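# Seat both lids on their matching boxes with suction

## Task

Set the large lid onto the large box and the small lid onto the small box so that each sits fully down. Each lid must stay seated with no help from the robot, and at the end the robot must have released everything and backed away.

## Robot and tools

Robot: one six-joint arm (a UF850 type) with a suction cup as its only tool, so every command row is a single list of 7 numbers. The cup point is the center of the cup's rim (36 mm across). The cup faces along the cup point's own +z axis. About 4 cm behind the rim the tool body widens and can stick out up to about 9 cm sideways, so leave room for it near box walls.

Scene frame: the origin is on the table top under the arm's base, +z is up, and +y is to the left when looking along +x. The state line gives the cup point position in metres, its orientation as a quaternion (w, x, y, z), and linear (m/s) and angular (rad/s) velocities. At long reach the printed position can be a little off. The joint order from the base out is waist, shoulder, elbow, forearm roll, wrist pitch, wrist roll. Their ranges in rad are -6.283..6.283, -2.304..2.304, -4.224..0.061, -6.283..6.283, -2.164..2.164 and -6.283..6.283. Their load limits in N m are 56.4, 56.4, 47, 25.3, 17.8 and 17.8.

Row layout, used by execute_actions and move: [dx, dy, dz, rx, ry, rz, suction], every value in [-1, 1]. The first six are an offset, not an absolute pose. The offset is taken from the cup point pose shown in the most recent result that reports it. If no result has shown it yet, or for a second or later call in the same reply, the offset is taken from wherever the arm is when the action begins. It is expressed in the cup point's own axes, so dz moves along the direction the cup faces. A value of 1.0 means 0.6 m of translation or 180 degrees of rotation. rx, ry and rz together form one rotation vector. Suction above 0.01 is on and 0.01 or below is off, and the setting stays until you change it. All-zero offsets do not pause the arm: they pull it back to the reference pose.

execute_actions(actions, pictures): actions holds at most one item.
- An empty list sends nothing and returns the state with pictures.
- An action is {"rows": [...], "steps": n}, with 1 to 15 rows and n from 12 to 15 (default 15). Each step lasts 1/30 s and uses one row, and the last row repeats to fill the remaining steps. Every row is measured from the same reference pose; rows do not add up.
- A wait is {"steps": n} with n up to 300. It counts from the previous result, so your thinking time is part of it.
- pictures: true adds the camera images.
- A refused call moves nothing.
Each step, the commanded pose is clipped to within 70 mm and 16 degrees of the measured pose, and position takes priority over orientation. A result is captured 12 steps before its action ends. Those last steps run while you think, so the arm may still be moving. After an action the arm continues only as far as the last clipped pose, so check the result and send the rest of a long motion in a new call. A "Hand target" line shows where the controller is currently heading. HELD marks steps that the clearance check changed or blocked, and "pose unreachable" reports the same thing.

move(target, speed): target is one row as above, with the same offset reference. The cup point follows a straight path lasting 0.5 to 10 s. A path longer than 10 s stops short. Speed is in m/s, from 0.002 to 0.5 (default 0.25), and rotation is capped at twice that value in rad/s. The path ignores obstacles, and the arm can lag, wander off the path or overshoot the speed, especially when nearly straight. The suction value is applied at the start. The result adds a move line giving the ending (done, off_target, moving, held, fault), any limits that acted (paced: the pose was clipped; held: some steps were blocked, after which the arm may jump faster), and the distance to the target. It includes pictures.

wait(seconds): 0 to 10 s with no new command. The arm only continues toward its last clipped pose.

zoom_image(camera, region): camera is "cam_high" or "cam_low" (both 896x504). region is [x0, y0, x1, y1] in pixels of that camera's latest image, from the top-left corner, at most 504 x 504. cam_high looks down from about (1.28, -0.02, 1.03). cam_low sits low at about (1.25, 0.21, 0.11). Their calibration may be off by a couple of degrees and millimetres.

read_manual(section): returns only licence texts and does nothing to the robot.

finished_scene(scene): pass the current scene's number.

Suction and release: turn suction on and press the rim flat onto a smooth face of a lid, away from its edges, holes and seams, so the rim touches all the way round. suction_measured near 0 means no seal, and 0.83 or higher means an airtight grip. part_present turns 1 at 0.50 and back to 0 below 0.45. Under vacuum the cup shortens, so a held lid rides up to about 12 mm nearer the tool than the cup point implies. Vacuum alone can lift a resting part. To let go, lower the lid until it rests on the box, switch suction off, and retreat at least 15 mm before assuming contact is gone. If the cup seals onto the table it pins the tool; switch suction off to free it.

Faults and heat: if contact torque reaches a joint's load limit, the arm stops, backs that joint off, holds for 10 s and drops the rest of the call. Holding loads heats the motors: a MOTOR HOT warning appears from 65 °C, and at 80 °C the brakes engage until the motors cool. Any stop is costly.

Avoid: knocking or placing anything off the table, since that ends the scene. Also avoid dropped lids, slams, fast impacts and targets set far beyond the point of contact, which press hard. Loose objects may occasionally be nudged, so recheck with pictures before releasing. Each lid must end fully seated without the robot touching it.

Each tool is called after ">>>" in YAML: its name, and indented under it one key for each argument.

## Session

>>> execute_actions:
  actions: []

Scene clock: 0.00 s of 6200.00 s.
end_effector_position=(+0.6015, +0.0247, +0.3460) suction_measured=0.00 part_present=0 end_effector_quat_wxyz=(-0.005, -0.022, +1.000, +0.007) end_effector_velocity=(-0.000, -0.001, +0.000) end_effector_angular_velocity=(-0.000, +0.001, -0.002)
Joint positions: [ 0.003 -0.535 -1.293 -0.    -0.761 -1.568]
Joint velocities: [-0.001  0.     0.    -0.    -0.001  0.   ]
Joint torques (N m, as the arm reports them, + toward a larger angle): no reading
Motor temperatures (°C, as the motors report them): [28 26 29 28 32 32]
Hand target: +0.602, +0.025, +0.346; -0.005, -0.022, +1.000, +0.007

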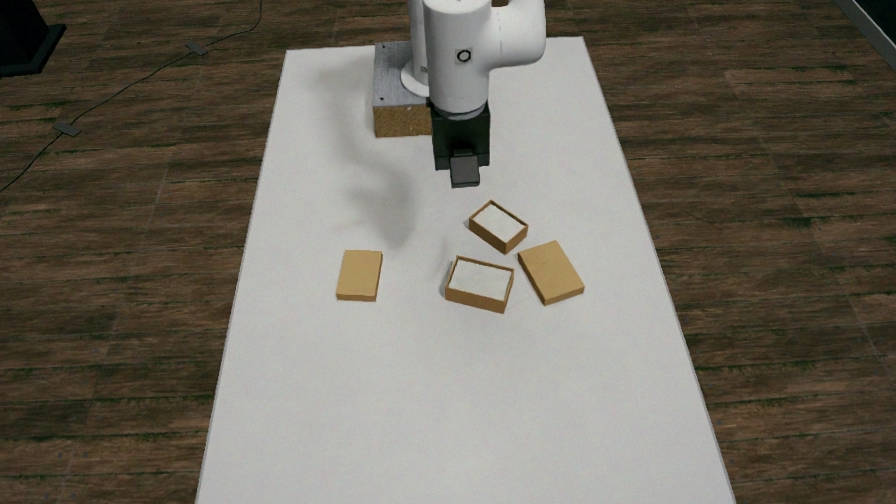

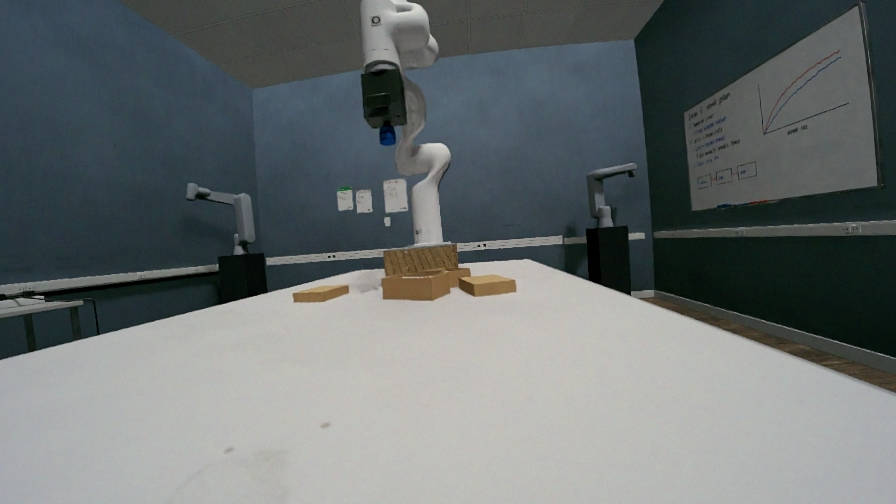

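>>> zoom_image:
  camera: "cam_high"
  region: [430, 240, 530, 330]

>>> zoom_image:
  camera: "cam_high"
  region: [500, 230, 600, 320]

>>> zoom_image:
  camera: "cam_high"
  region: [310, 230, 410, 320]

>>> zoom_image:
  camera: "cam_high"
  region: [450, 180, 550, 270]

>>> zoom_image:
  camera: "cam_low"
  region: [280, 250, 530, 320]

Region (430, 240, 530, 330) of cam_high's 896x504 image, scaled by 5.040, with more detail than that image has; it fills the top 454 rows of this view, and the rest is white.

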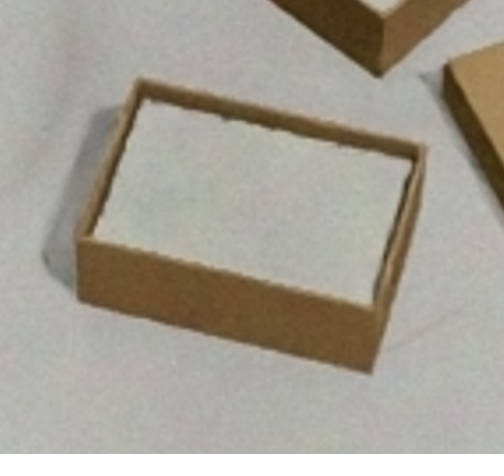

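Region (500, 230, 600, 320) of cam_high's 896x504 image, scaled by 5.040, with more detail than that image has; it fills the top 454 rows of this view, and the rest is white.

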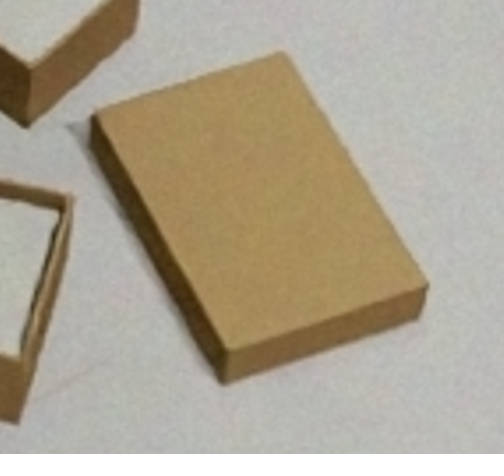

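Region (310, 230, 410, 320) of cam_high's 896x504 image, scaled by 5.040, with more detail than that image has; it fills the top 454 rows of this view, and the rest is white.

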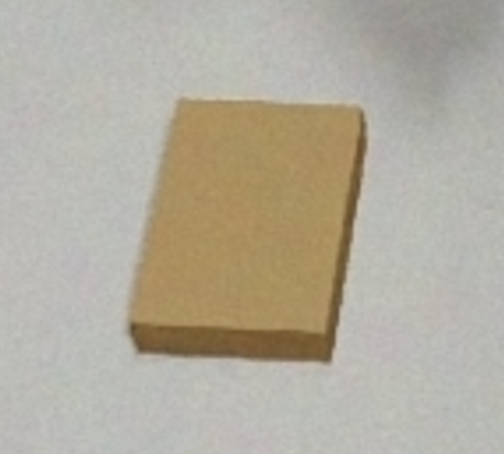

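Region (450, 180, 550, 270) of cam_high's 896x504 image, scaled by 5.040, with more detail than that image has; it fills the top 454 rows of this view, and the rest is white.

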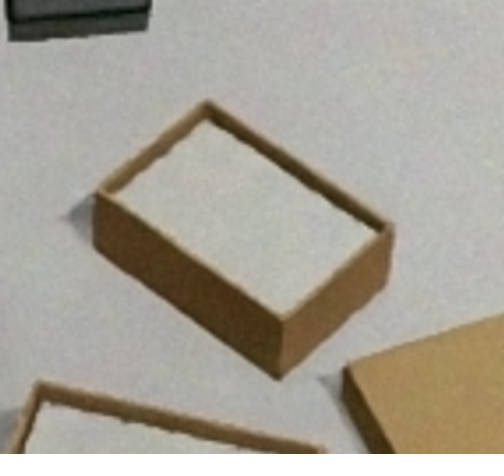

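Region (280, 250, 530, 320) of cam_low's 896x504 image, scaled by 2.016, with more detail than that image has; it fills the top 141 rows of this view, and the rest is white.

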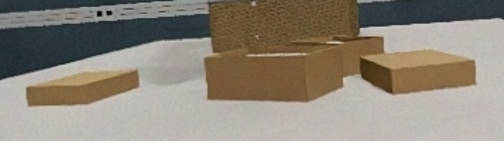

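>>> move:
  target: [0.0383,0.317,0.515,0.003,-0.005,0.3056,0]
  speed: 0.4

>>> move:
  target: [0,0,0.03,0,0,0,1]
  speed: 0.035

Scene clock: 9.40 s of 6200.00 s.
end_effector_position=(+0.5665, +0.2177, +0.0401) suction_measured=0.00 part_present=0 end_effector_quat_wxyz=(-0.000, +0.442, +0.897, -0.000) end_effector_velocity=(-0.001, +0.000, -0.001) end_effector_angular_velocity=(-0.010, -0.000, -0.004)
Joint positions: [ 0.328 -1.072 -1.358 -0.059 -0.285 -0.227]
Joint velocities: [ 0.005 -0.003 -0.002 -0.034 -0.003  0.042]
Joint torques (N m, as the arm reports them, + toward a larger angle): [  4.06  61.56 -17.03  -2.1    0.4   -0.06]
Motor temperatures (°C, as the motors report them): [28 26 29 28 32 32]
Hand target: +0.566, +0.218, +0.040; -0.000, +0.442, +0.897, -0.001
Off the commanded pose: 0.000 m, 0 deg.
Kept back: nothing.
After step 90, 4.53 s passed at rest.
move: done

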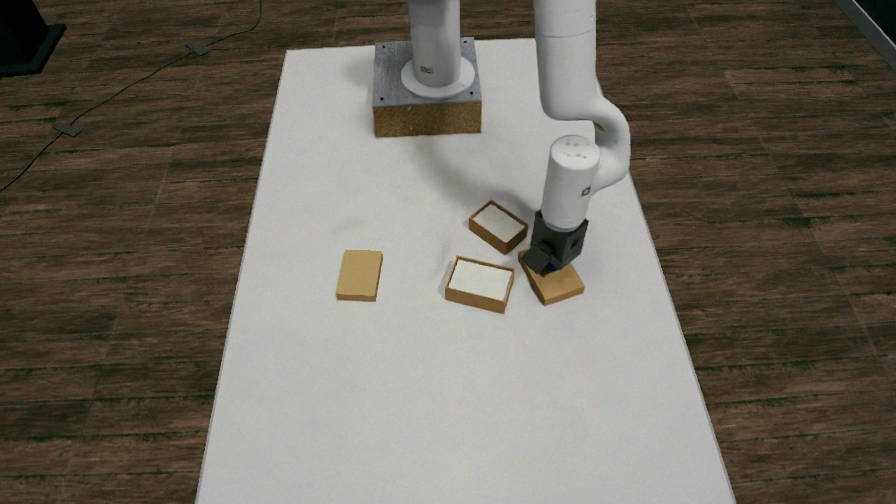

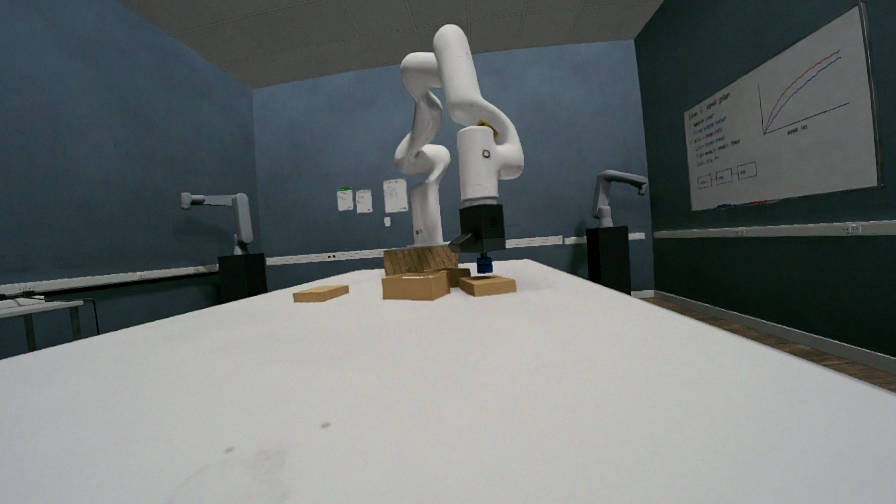

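Scene clock: 10.20 s of 6200.00 s.
end_effector_position=(+0.5666, +0.2177, +0.0222) suction_measured=0.88 part_present=1 end_effector_quat_wxyz=(-0.000, +0.442, +0.897, -0.000) end_effector_velocity=(+0.001, +0.001, -0.000) end_effector_angular_velocity=(+0.001, -0.002, +0.000)
Joint positions: [ 0.328 -1.109 -1.377 -0.063 -0.266 -0.223]
Joint velocities: [ 0.    -0.001 -0.003 -0.     0.001  0.001]
Joint torques (N m, as the arm reports them, + toward a larger angle): [  4.08  62.02 -16.86  -1.99   0.39  -0.04]
Motor temperatures (°C, as the motors report them): [28 26 29 28 32 32]
Hand target: +0.567, +0.218, +0.022; -0.000, +0.442, +0.897, -0.000
Off the commanded pose: 0.000 m, 0 deg.
Kept back: nothing.
move: done

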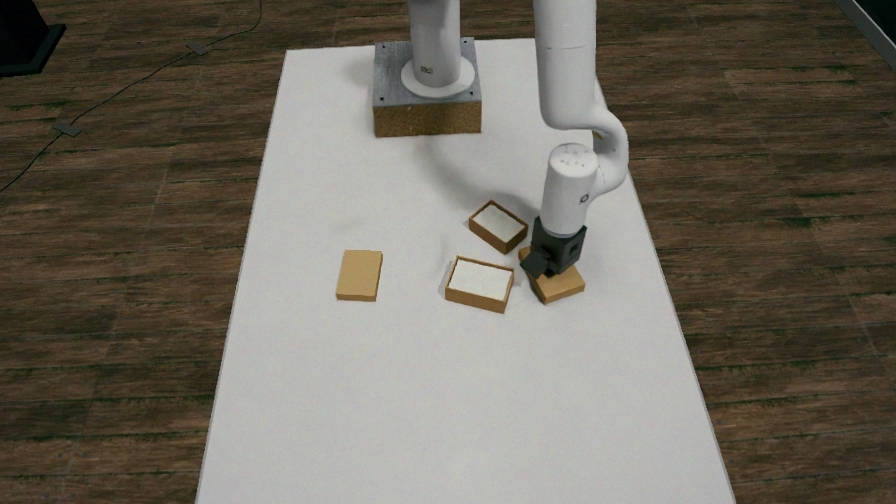

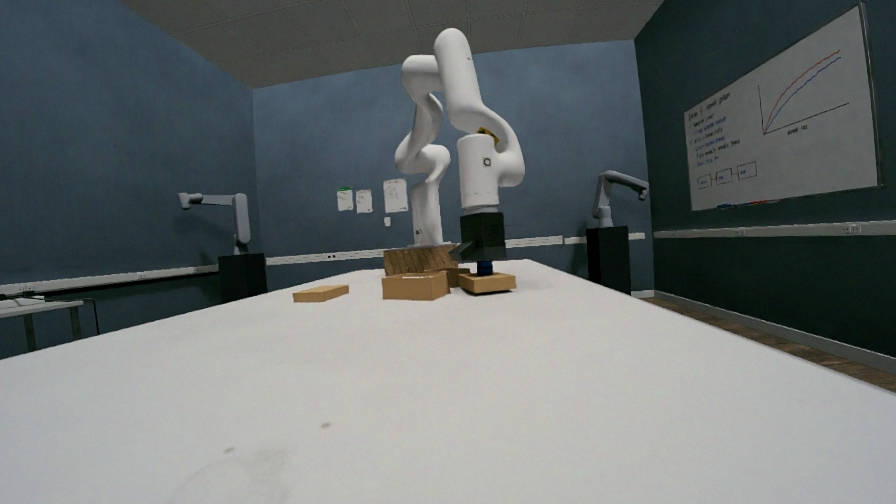

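>>> move:
  target: [0,0,-0.09,0,0,0,1]
  speed: 0.2

>>> move:
  target: [-0.2293,-0.1173,0.018,0,0,-0.2917,1]
  speed: 0.4

>>> zoom_image:
  camera: "cam_high"
  region: [430, 240, 530, 330]

>>> zoom_image:
  camera: "cam_low"
  region: [370, 245, 480, 310]

Scene clock: 11.60 s of 6200.00 s.
end_effector_position=(+0.5664, +0.2176, +0.0759) suction_measured=0.96 part_present=1 end_effector_quat_wxyz=(-0.000, +0.442, +0.897, -0.001) end_effector_velocity=(+0.001, +0.000, +0.003) end_effector_angular_velocity=(+0.001, -0.001, +0.000)
Joint positions: [ 0.329 -0.998 -1.324 -0.052 -0.325 -0.233]
Joint velocities: [ 0.     0.005  0.001  0.    -0.002 -0.   ]
Joint torques (N m, as the arm reports them, + toward a larger angle): [  3.94  60.76 -17.52  -1.77   0.4   -0.07]
Motor temperatures (°C, as the motors report them): [28 26 29 28 32 32]
Hand target: +0.567, +0.218, +0.076; -0.000, +0.442, +0.897, -0.000
Off the commanded pose: 0.000 m, 0 deg.
Kept back: nothing.
move: done

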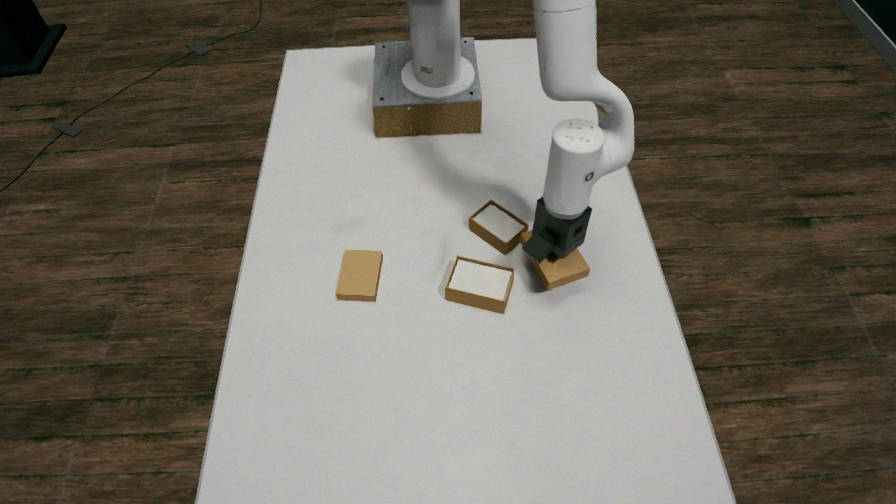

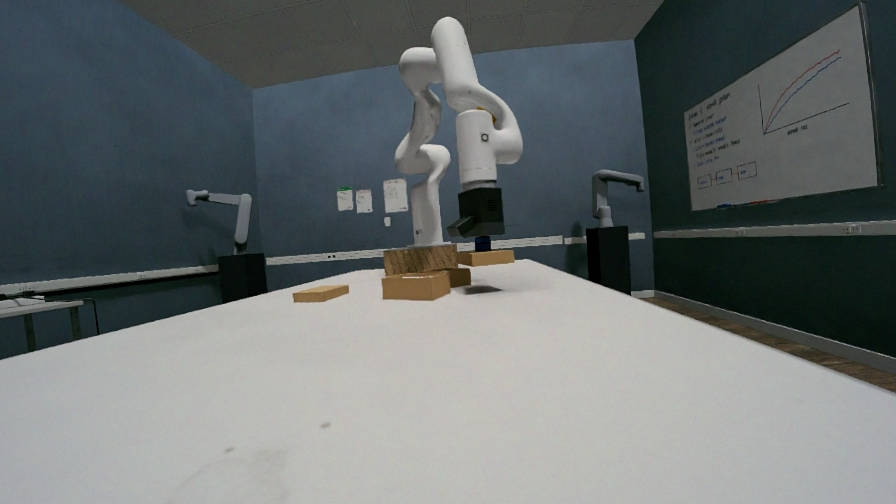

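Scene clock: 13.43 s of 6200.00 s.
end_effector_position=(+0.5948, +0.0659, +0.0651) suction_measured=0.96 part_present=1 end_effector_quat_wxyz=(-0.001, -0.000, +1.000, -0.000) end_effector_velocity=(-0.000, -0.001, -0.000) end_effector_angular_velocity=(+0.009, +0.004, +0.004)
Joint positions: [ 0.072 -1.    -1.3   -0.054 -0.294 -1.403]
Joint velocities: [-0.005 -0.001 -0.002  0.032 -0.003 -0.039]
Joint torques (N m, as the arm reports them, + toward a larger angle): [  4.43  60.28 -17.08  -2.03   0.38  -0.15]
Motor temperatures (°C, as the motors report them): [28 26 29 28 32 32]
Hand target: +0.595, +0.066, +0.065; -0.001, -0.000, +1.000, -0.000
Off the commanded pose: 0.000 m, 0 deg.
Kept back: nothing.
move: done

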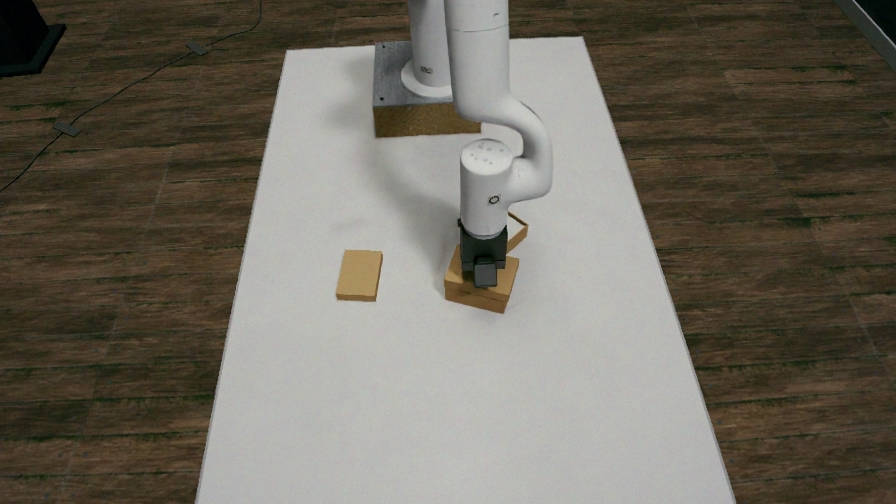

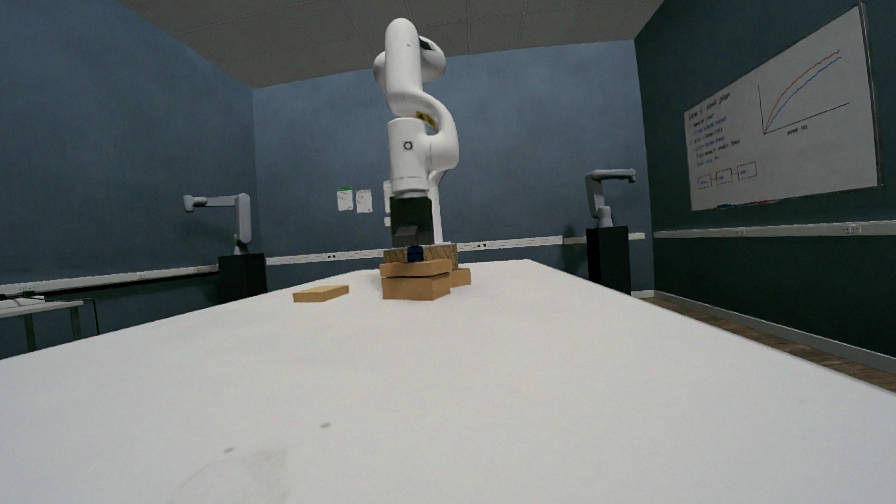

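Region (430, 240, 530, 330) of cam_high's 896x504 image, scaled by 5.040, with more detail than that image has; it fills the top 454 rows of this view, and the rest is white.

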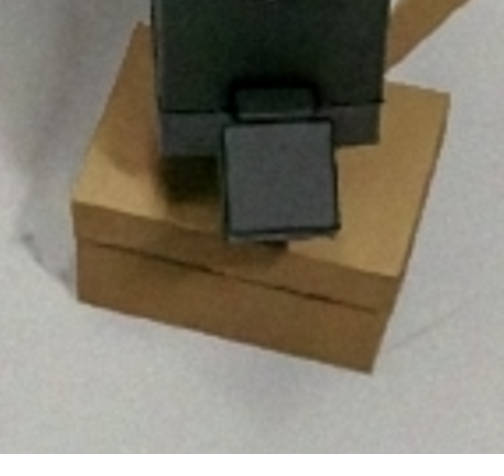

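Region (370, 245, 480, 310) of cam_low's 896x504 image, scaled by 4.582, with more detail than that image has; it fills the top 298 rows of this view, and the rest is white.

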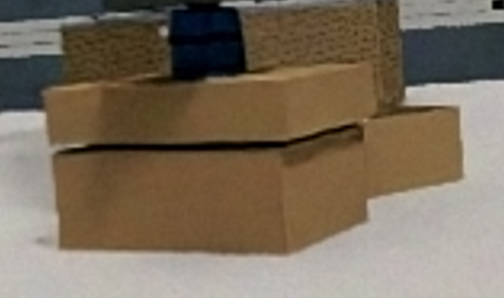

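>>> move:
  target: [-0.001,-0.0038,0.003,0,0,0,1]
  speed: 0.03

>>> move:
  target: [0,0,0.022,0,0,0,1]
  speed: 0.02

>>> zoom_image:
  camera: "cam_low"
  region: [370, 245, 480, 310]

Scene clock: 14.63 s of 6200.00 s.
end_effector_position=(+0.5953, +0.0637, +0.0633) suction_measured=0.96 part_present=1 end_effector_quat_wxyz=(-0.001, -0.000, +1.000, -0.000) end_effector_velocity=(-0.000, -0.001, -0.001) end_effector_angular_velocity=(-0.000, +0.001, -0.001)
Joint positions: [ 0.068 -1.005 -1.302 -0.055 -0.292 -1.407]
Joint velocities: [-0.001 -0.001  0.    -0.001  0.     0.   ]
Joint torques (N m, as the arm reports them, + toward a larger angle): [  4.44  60.19 -17.14  -1.83   0.41  -0.03]
Motor temperatures (°C, as the motors report them): [28 26 29 28 32 32]
Hand target: +0.595, +0.064, +0.063; -0.001, -0.000, +1.000, -0.000
Off the commanded pose: 0.000 m, 0 deg.
Kept back: nothing.
move: done

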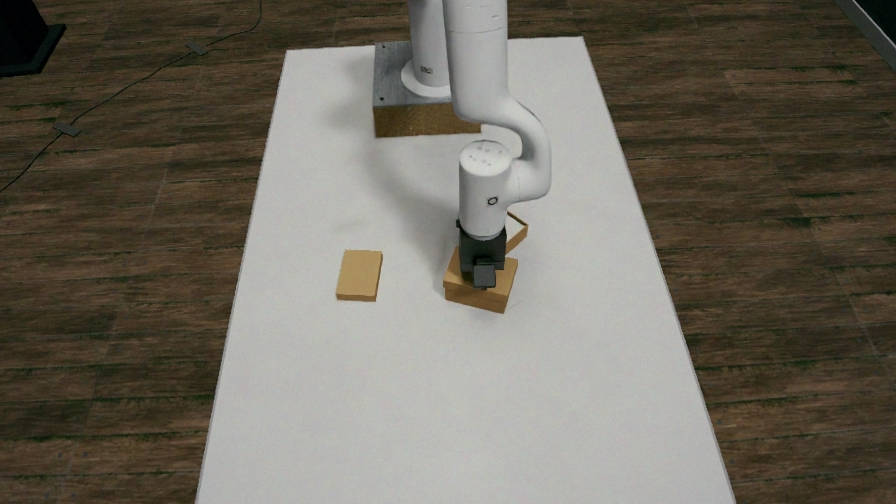

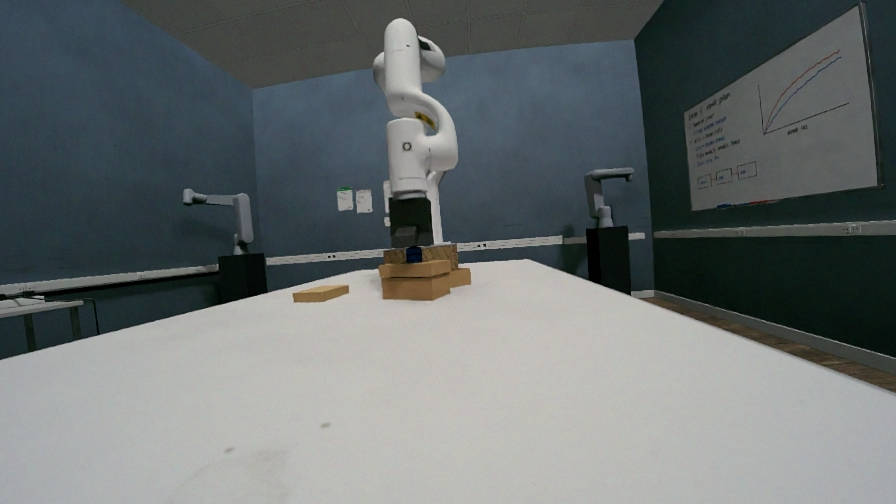

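Scene clock: 15.57 s of 6200.00 s.
end_effector_position=(+0.5953, +0.0637, +0.0502) suction_measured=0.96 part_present=1 end_effector_quat_wxyz=(-0.001, -0.000, +1.000, -0.000) end_effector_velocity=(+0.001, +0.000, -0.001) end_effector_angular_velocity=(+0.000, -0.001, +0.001)
Joint positions: [ 0.068 -1.032 -1.315 -0.057 -0.277 -1.404]
Joint velocities: [ 0.    -0.003 -0.002 -0.001  0.001  0.   ]
Joint torques (N m, as the arm reports them, + toward a larger angle): [  4.71  61.45 -16.98  -1.91   0.55  -0.08]
Motor temperatures (°C, as the motors report them): [28 26 29 28 32 32]
Hand target: +0.595, +0.064, +0.050; -0.001, -0.000, +1.000, -0.000
Off the commanded pose: 0.000 m, 0 deg.
Kept back: nothing.
move: done

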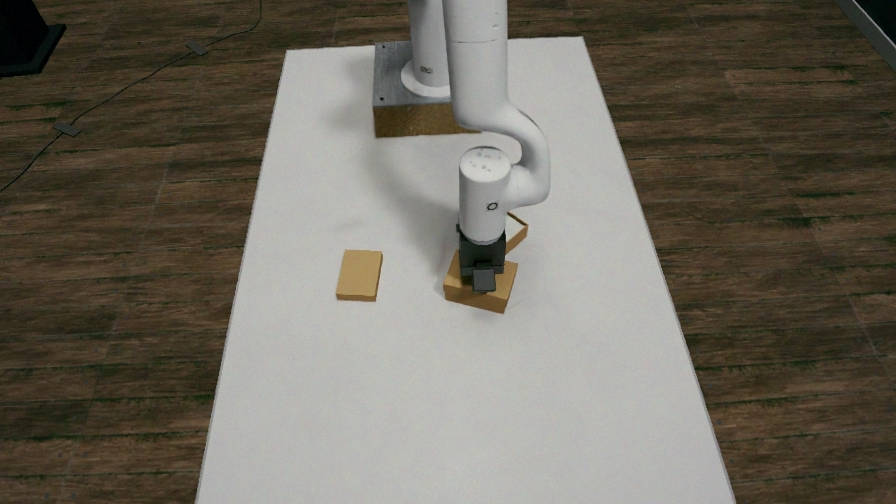

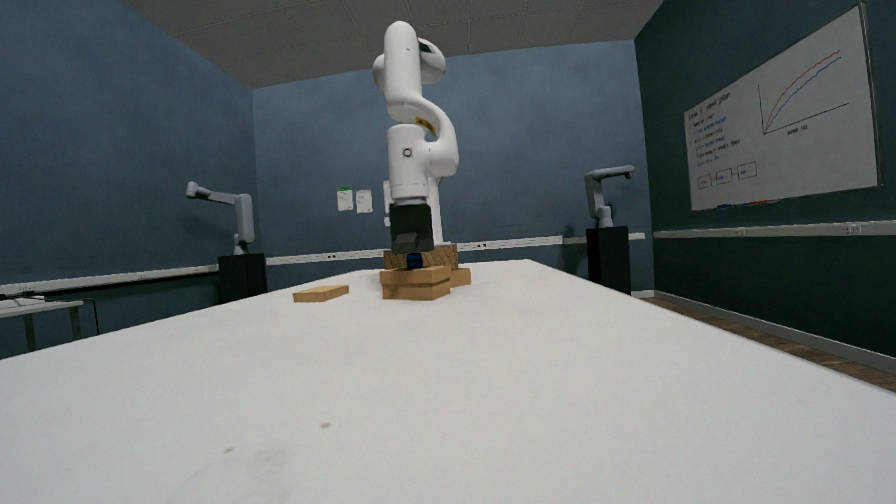

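Region (370, 245, 480, 310) of cam_low's 896x504 image, scaled by 4.582, with more detail than that image has; it fills the top 298 rows of this view, and the rest is white.

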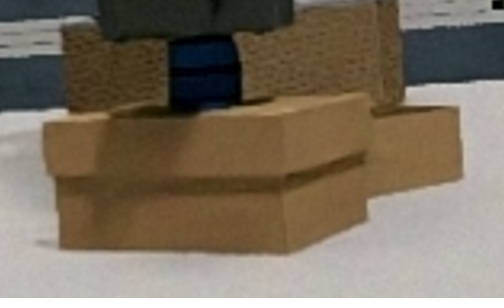

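>>> move:
  target: [0,0,0.021,0,0,0,1]
  speed: 0.03

>>> execute_actions:
  actions:
    - {"rows":[[0,0,0,0,0,0,0]],"steps":12}

>>> move:
  target: [0,0,-0.07,0,0,0,0]
  speed: 0.15

>>> move:
  target: [0.0355,-0.422,0.07,0,0,0.274,0]
  speed: 0.4

>>> move:
  target: [0,0,0.03,0,0,0,1]
  speed: 0.035

Scene clock: 17.13 s of 6200.00 s.
end_effector_position=(+0.5953, +0.0637, +0.0377) suction_measured=0.96 part_present=1 end_effector_quat_wxyz=(-0.001, -0.000, +1.000, -0.000) end_effector_velocity=(+0.000, -0.001, -0.001) end_effector_angular_velocity=(-0.000, +0.001, -0.001)
Joint positions: [ 0.068 -1.058 -1.327 -0.06  -0.263 -1.402]
Joint velocities: [-0.001 -0.002 -0.001 -0.    -0.     0.001]
Joint torques (N m, as the arm reports them, + toward a larger angle): [  4.05  60.6  -16.85  -1.92   0.36  -0.03]
Motor temperatures (°C, as the motors report them): [28 26 29 28 32 32]
Hand target: +0.595, +0.064, +0.038; -0.001, -0.000, +1.000, -0.000
Off the commanded pose: 0.000 m, 0 deg.
Kept back: nothing.
move: done

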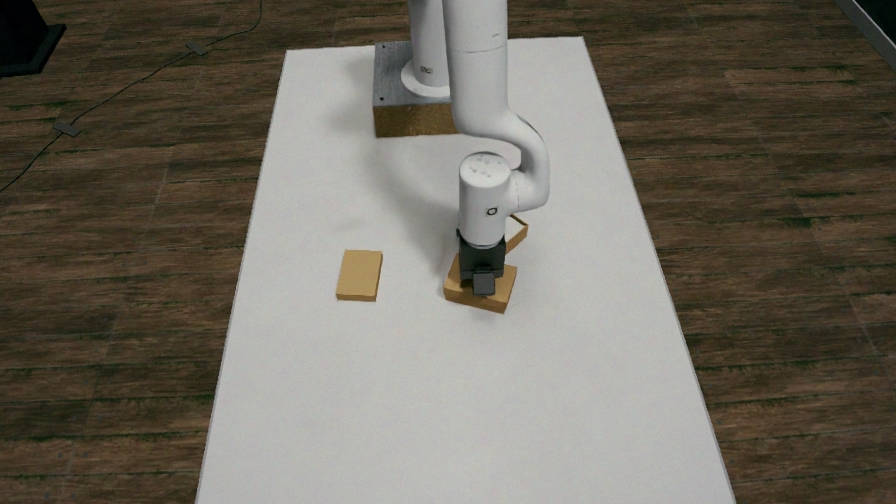

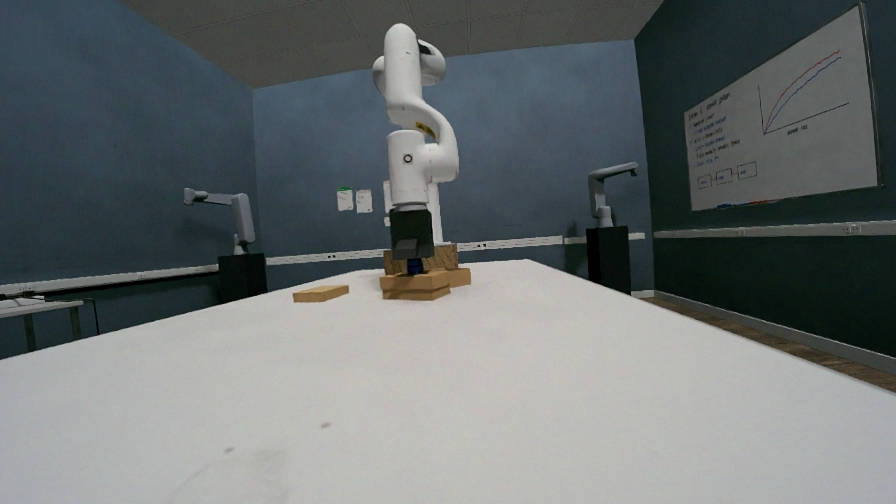

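Scene clock: 17.17 s of 6200.00 s.
end_effector_position=(+0.5953, +0.0637, +0.0377) suction_measured=0.96 part_present=1 end_effector_quat_wxyz=(-0.001, -0.000, +1.000, -0.000) end_effector_velocity=(-0.001, -0.000, -0.001) end_effector_angular_velocity=(-0.000, +0.002, -0.001)
Joint positions: [ 0.068 -1.058 -1.327 -0.06  -0.263 -1.402]
Joint velocities: [-0.001 -0.002 -0.001 -0.    -0.     0.   ]
Joint torques (N m, as the arm reports them, + toward a larger angle): [  4.03  60.86 -16.41  -1.8    0.4   -0.1 ]
Motor temperatures (°C, as the motors report them): [28 26 29 28 32 32]
Kept back: the last 12 steps of this action, its rows measured from the state above.
Steps of this call (step 1: nothing new was sent). Readings (end_effector_position | what the end effector reports):
1: the state above

Scene clock: 18.40 s of 6200.00 s.
end_effector_position=(+0.5955, +0.0637, +0.0797) suction_measured=0.00 part_present=0 end_effector_quat_wxyz=(-0.000, -0.000, +1.000, -0.000) end_effector_velocity=(+0.001, +0.001, +0.002) end_effector_angular_velocity=(+0.000, -0.002, +0.001)
Joint positions: [ 0.069 -0.971 -1.289 -0.051 -0.312 -1.41 ]
Joint velocities: [ 0.001  0.003 -0.     0.    -0.002  0.   ]
Joint torques (N m, as the arm reports them, + toward a larger angle): [  4.35  59.34 -17.31  -1.7    0.37  -0.05]
Motor temperatures (°C, as the motors report them): [28 26 29 28 32 32]
Hand target: +0.596, +0.064, +0.080; -0.000, -0.000, +1.000, -0.000
Off your previous action's commanded pose: 0.000 m, 0 deg at its last step (step 12 of this call).
Off the commanded pose: 0.000 m, 0 deg.
Kept back: nothing.
move: done

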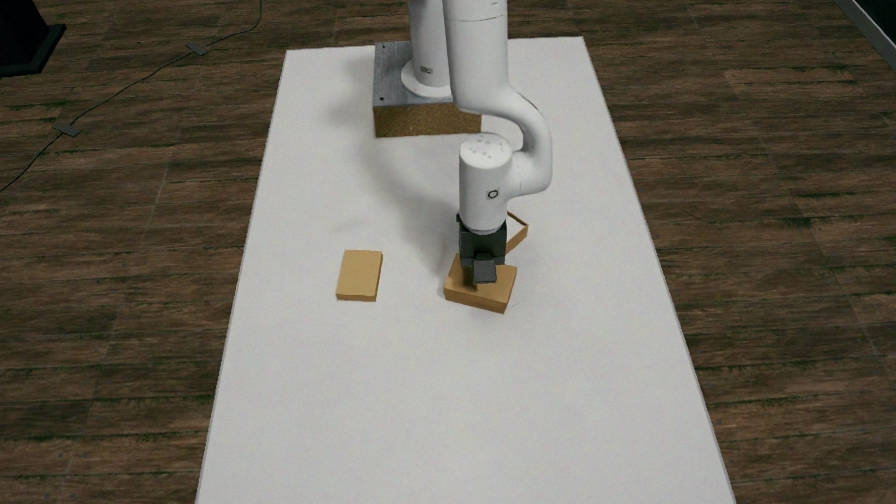

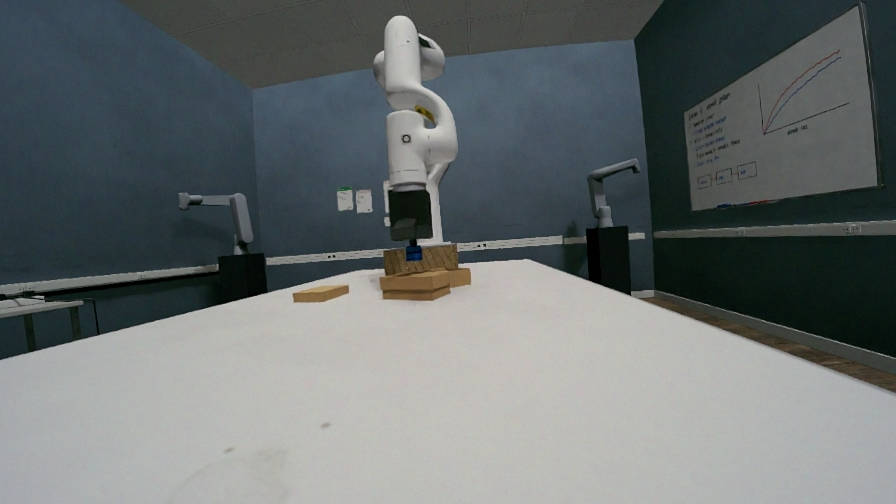

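Scene clock: 20.03 s of 6200.00 s.
end_effector_position=(+0.5751, -0.1890, +0.0378) suction_measured=0.00 part_present=0 end_effector_quat_wxyz=(-0.000, +0.417, +0.909, +0.000) end_effector_velocity=(-0.001, -0.002, -0.001) end_effector_angular_velocity=(-0.001, +0.003, -0.005)
Joint positions: [-0.358 -1.059 -1.343 -0.039 -0.272 -0.988]
Joint velocities: [-0.003 -0.003 -0.002 -0.008 -0.002  0.01 ]
Joint torques (N m, as the arm reports them, + toward a larger angle): [  3.47  60.41 -16.64  -2.06   0.41  -0.03]
Motor temperatures (°C, as the motors report them): [28 27 29 28 32 32]
Hand target: +0.575, -0.189, +0.038; -0.000, +0.417, +0.909, -0.000
Off the commanded pose: 0.001 m, 0 deg.
Kept back: nothing.
move: done

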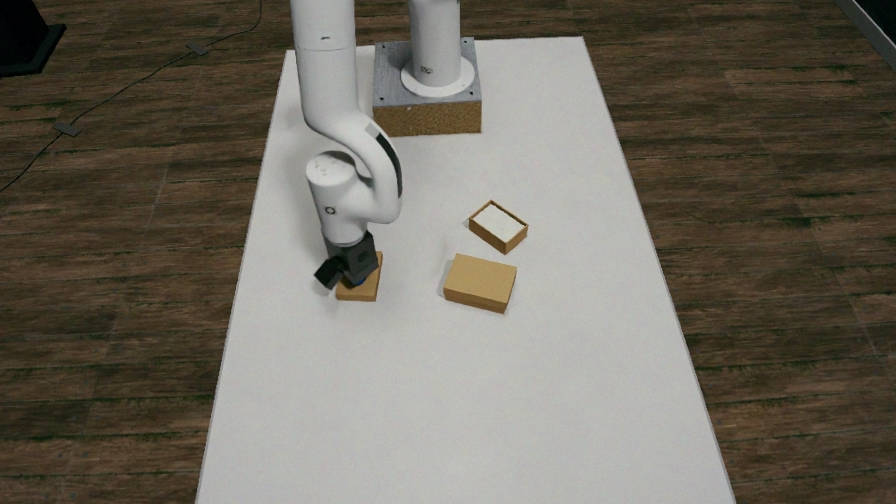

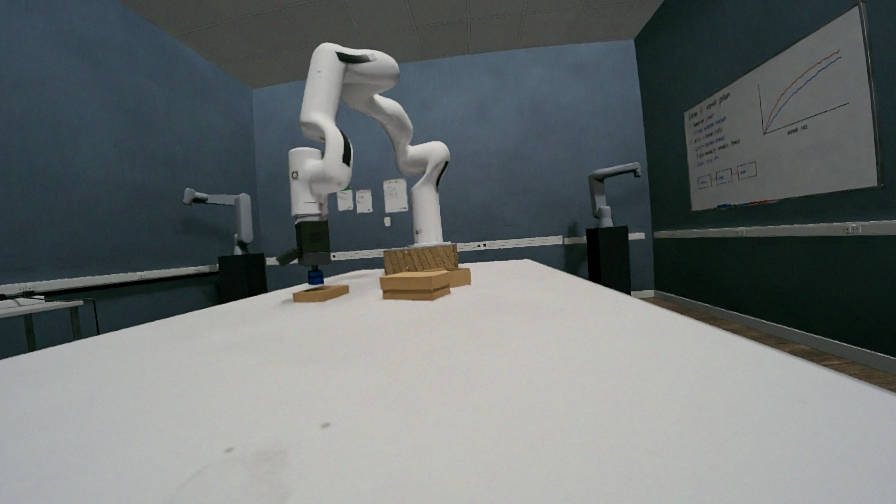

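Scene clock: 20.83 s of 6200.00 s.
end_effector_position=(+0.5751, -0.1890, +0.0199) suction_measured=0.85 part_present=1 end_effector_quat_wxyz=(-0.000, +0.417, +0.909, +0.000) end_effector_velocity=(+0.001, -0.000, -0.000) end_effector_angular_velocity=(-0.000, -0.001, +0.001)
Joint positions: [-0.358 -1.097 -1.362 -0.042 -0.253 -0.985]
Joint velocities: [ 0.    -0.002 -0.003 -0.     0.001 -0.   ]
Joint torques (N m, as the arm reports them, + toward a larger angle): [  4.11  61.88 -16.46  -1.95   0.36  -0.02]
Motor temperatures (°C, as the motors report them): [28 27 29 28 32 32]
Hand target: +0.575, -0.189, +0.020; -0.000, +0.417, +0.909, +0.000
Off the commanded pose: 0.000 m, 0 deg.
Kept back: nothing.
move: done

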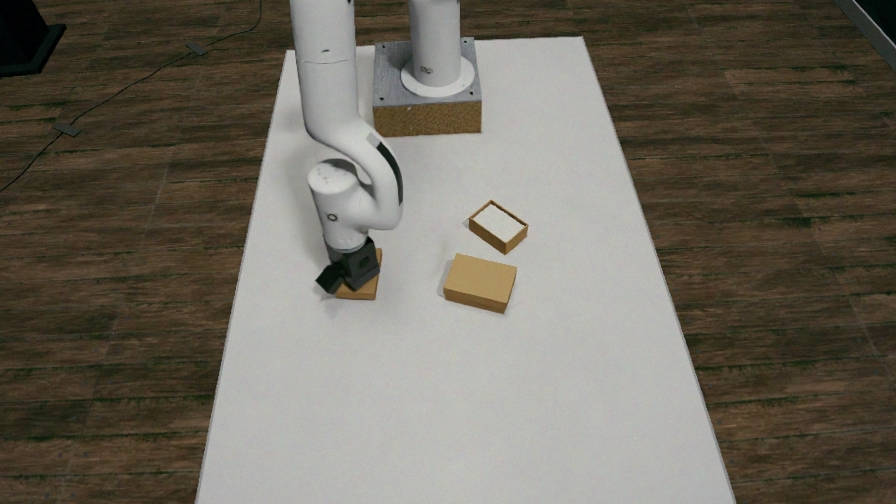

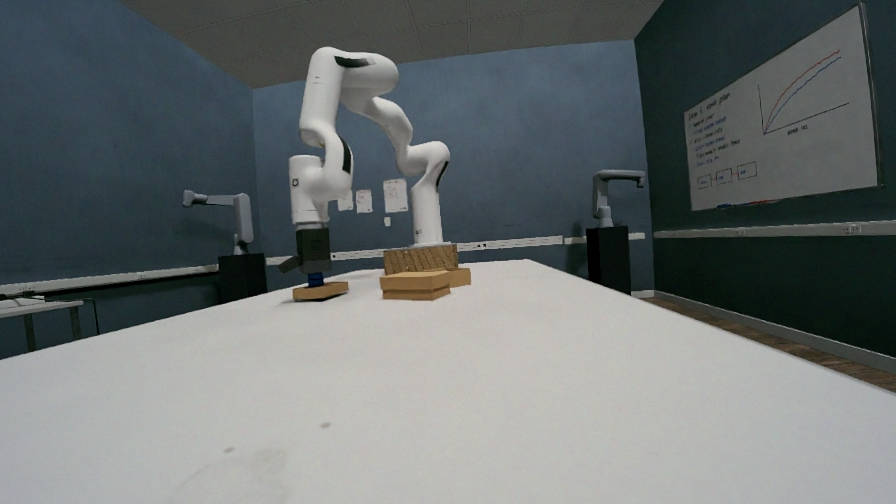

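>>> move:
  target: [0,0,-0.15,0,0,0,1]
  speed: 0.25

>>> move:
  target: [0.533,0.211,0.083,0,0,-0.274,1]
  speed: 0.35

>>> zoom_image:
  camera: "cam_high"
  region: [450, 180, 550, 270]

>>> zoom_image:
  camera: "cam_low"
  region: [405, 240, 485, 295]

Scene clock: 22.47 s of 6200.00 s.
end_effector_position=(+0.5749, -0.1890, +0.1094) suction_measured=0.96 part_present=1 end_effector_quat_wxyz=(-0.001, +0.417, +0.909, -0.000) end_effector_velocity=(+0.002, +0.001, +0.004) end_effector_angular_velocity=(-0.001, -0.003, +0.003)
Joint positions: [-0.357 -0.912 -1.282 -0.03  -0.358 -0.996]
Joint velocities: [ 0.002  0.006  0.     0.    -0.002 -0.001]
Joint torques (N m, as the arm reports them, + toward a larger angle): [  3.63  58.7  -18.49  -1.81   0.39  -0.05]
Motor temperatures (°C, as the motors report them): [28 27 29 28 32 32]
Hand target: +0.575, -0.189, +0.110; -0.000, +0.417, +0.909, +0.000
Off the commanded pose: 0.001 m, 0 deg.
Kept back: nothing.
move: done

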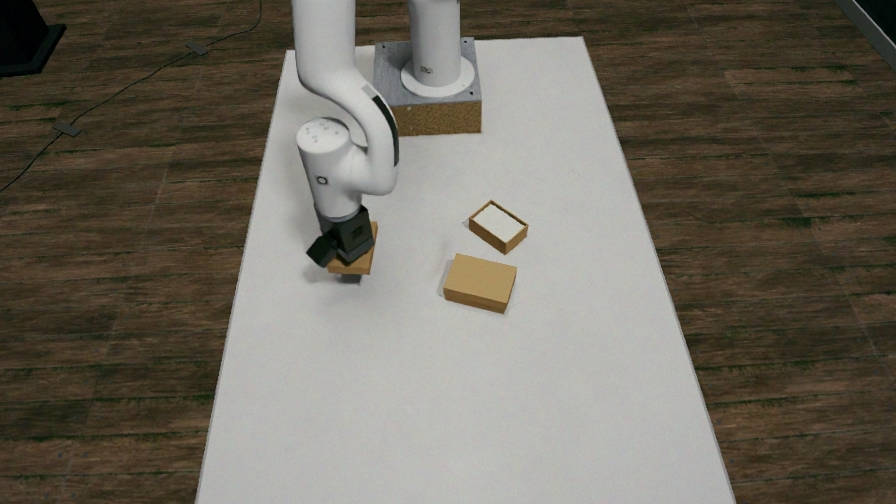

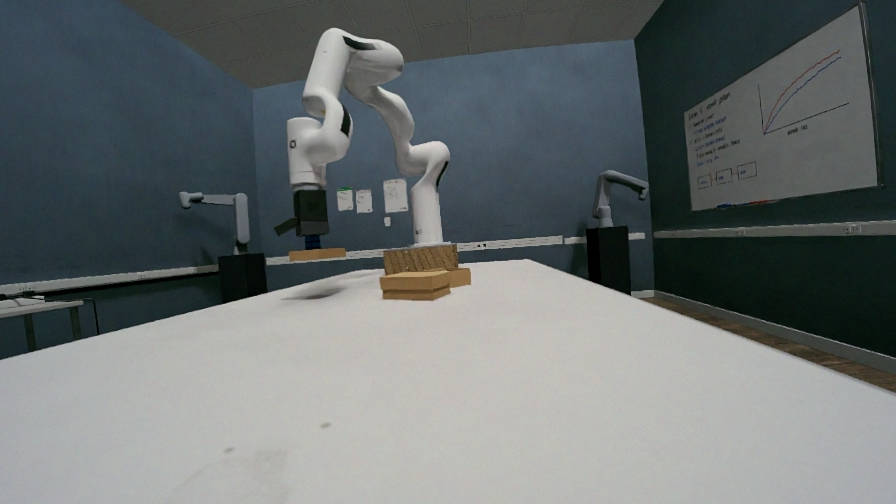

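Scene clock: 24.27 s of 6200.00 s.
end_effector_position=(+0.4613, +0.1351, +0.0598) suction_measured=0.96 part_present=1 end_effector_quat_wxyz=(-0.001, -0.000, +1.000, +0.000) end_effector_velocity=(-0.001, +0.002, -0.001) end_effector_angular_velocity=(-0.005, -0.000, +0.004)
Joint positions: [ 0.248 -0.865 -0.944 -0.198 -0.078 -1.083]
Joint velocities: [ 0.006 -0.001  0.001 -0.064 -0.     0.066]
Joint torques (N m, as the arm reports them, + toward a larger angle): [  4.59  50.41 -13.04  -2.72   0.33  -0.04]
Motor temperatures (°C, as the motors report them): [28 27 29 28 32 32]
Hand target: +0.461, +0.135, +0.060; -0.001, -0.001, +1.000, -0.000
Off the commanded pose: 0.001 m, 0 deg.
Kept back: nothing.
move: done

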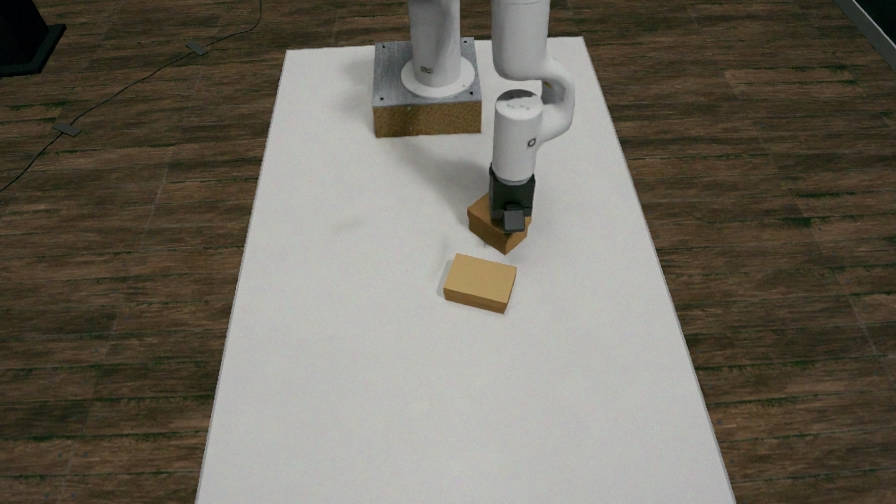

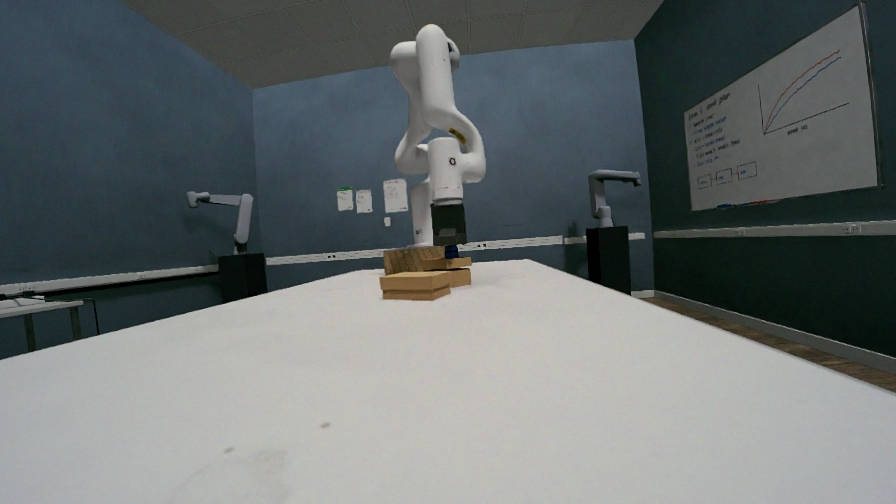

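Region (450, 180, 550, 270) of cam_high's 896x504 image, scaled by 5.040, with more detail than that image has; it fills the top 454 rows of this view, and the rest is white.

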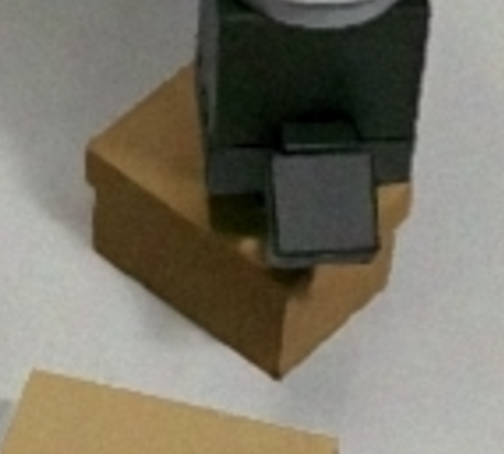

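Region (405, 240, 485, 295) of cam_low's 896x504 image, scaled by 6.300, with more detail than that image has; it fills the top 346 rows of this view, and the rest is white.

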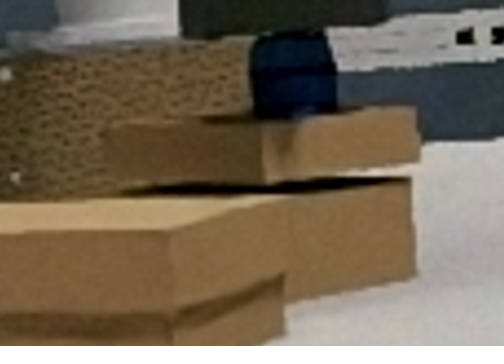

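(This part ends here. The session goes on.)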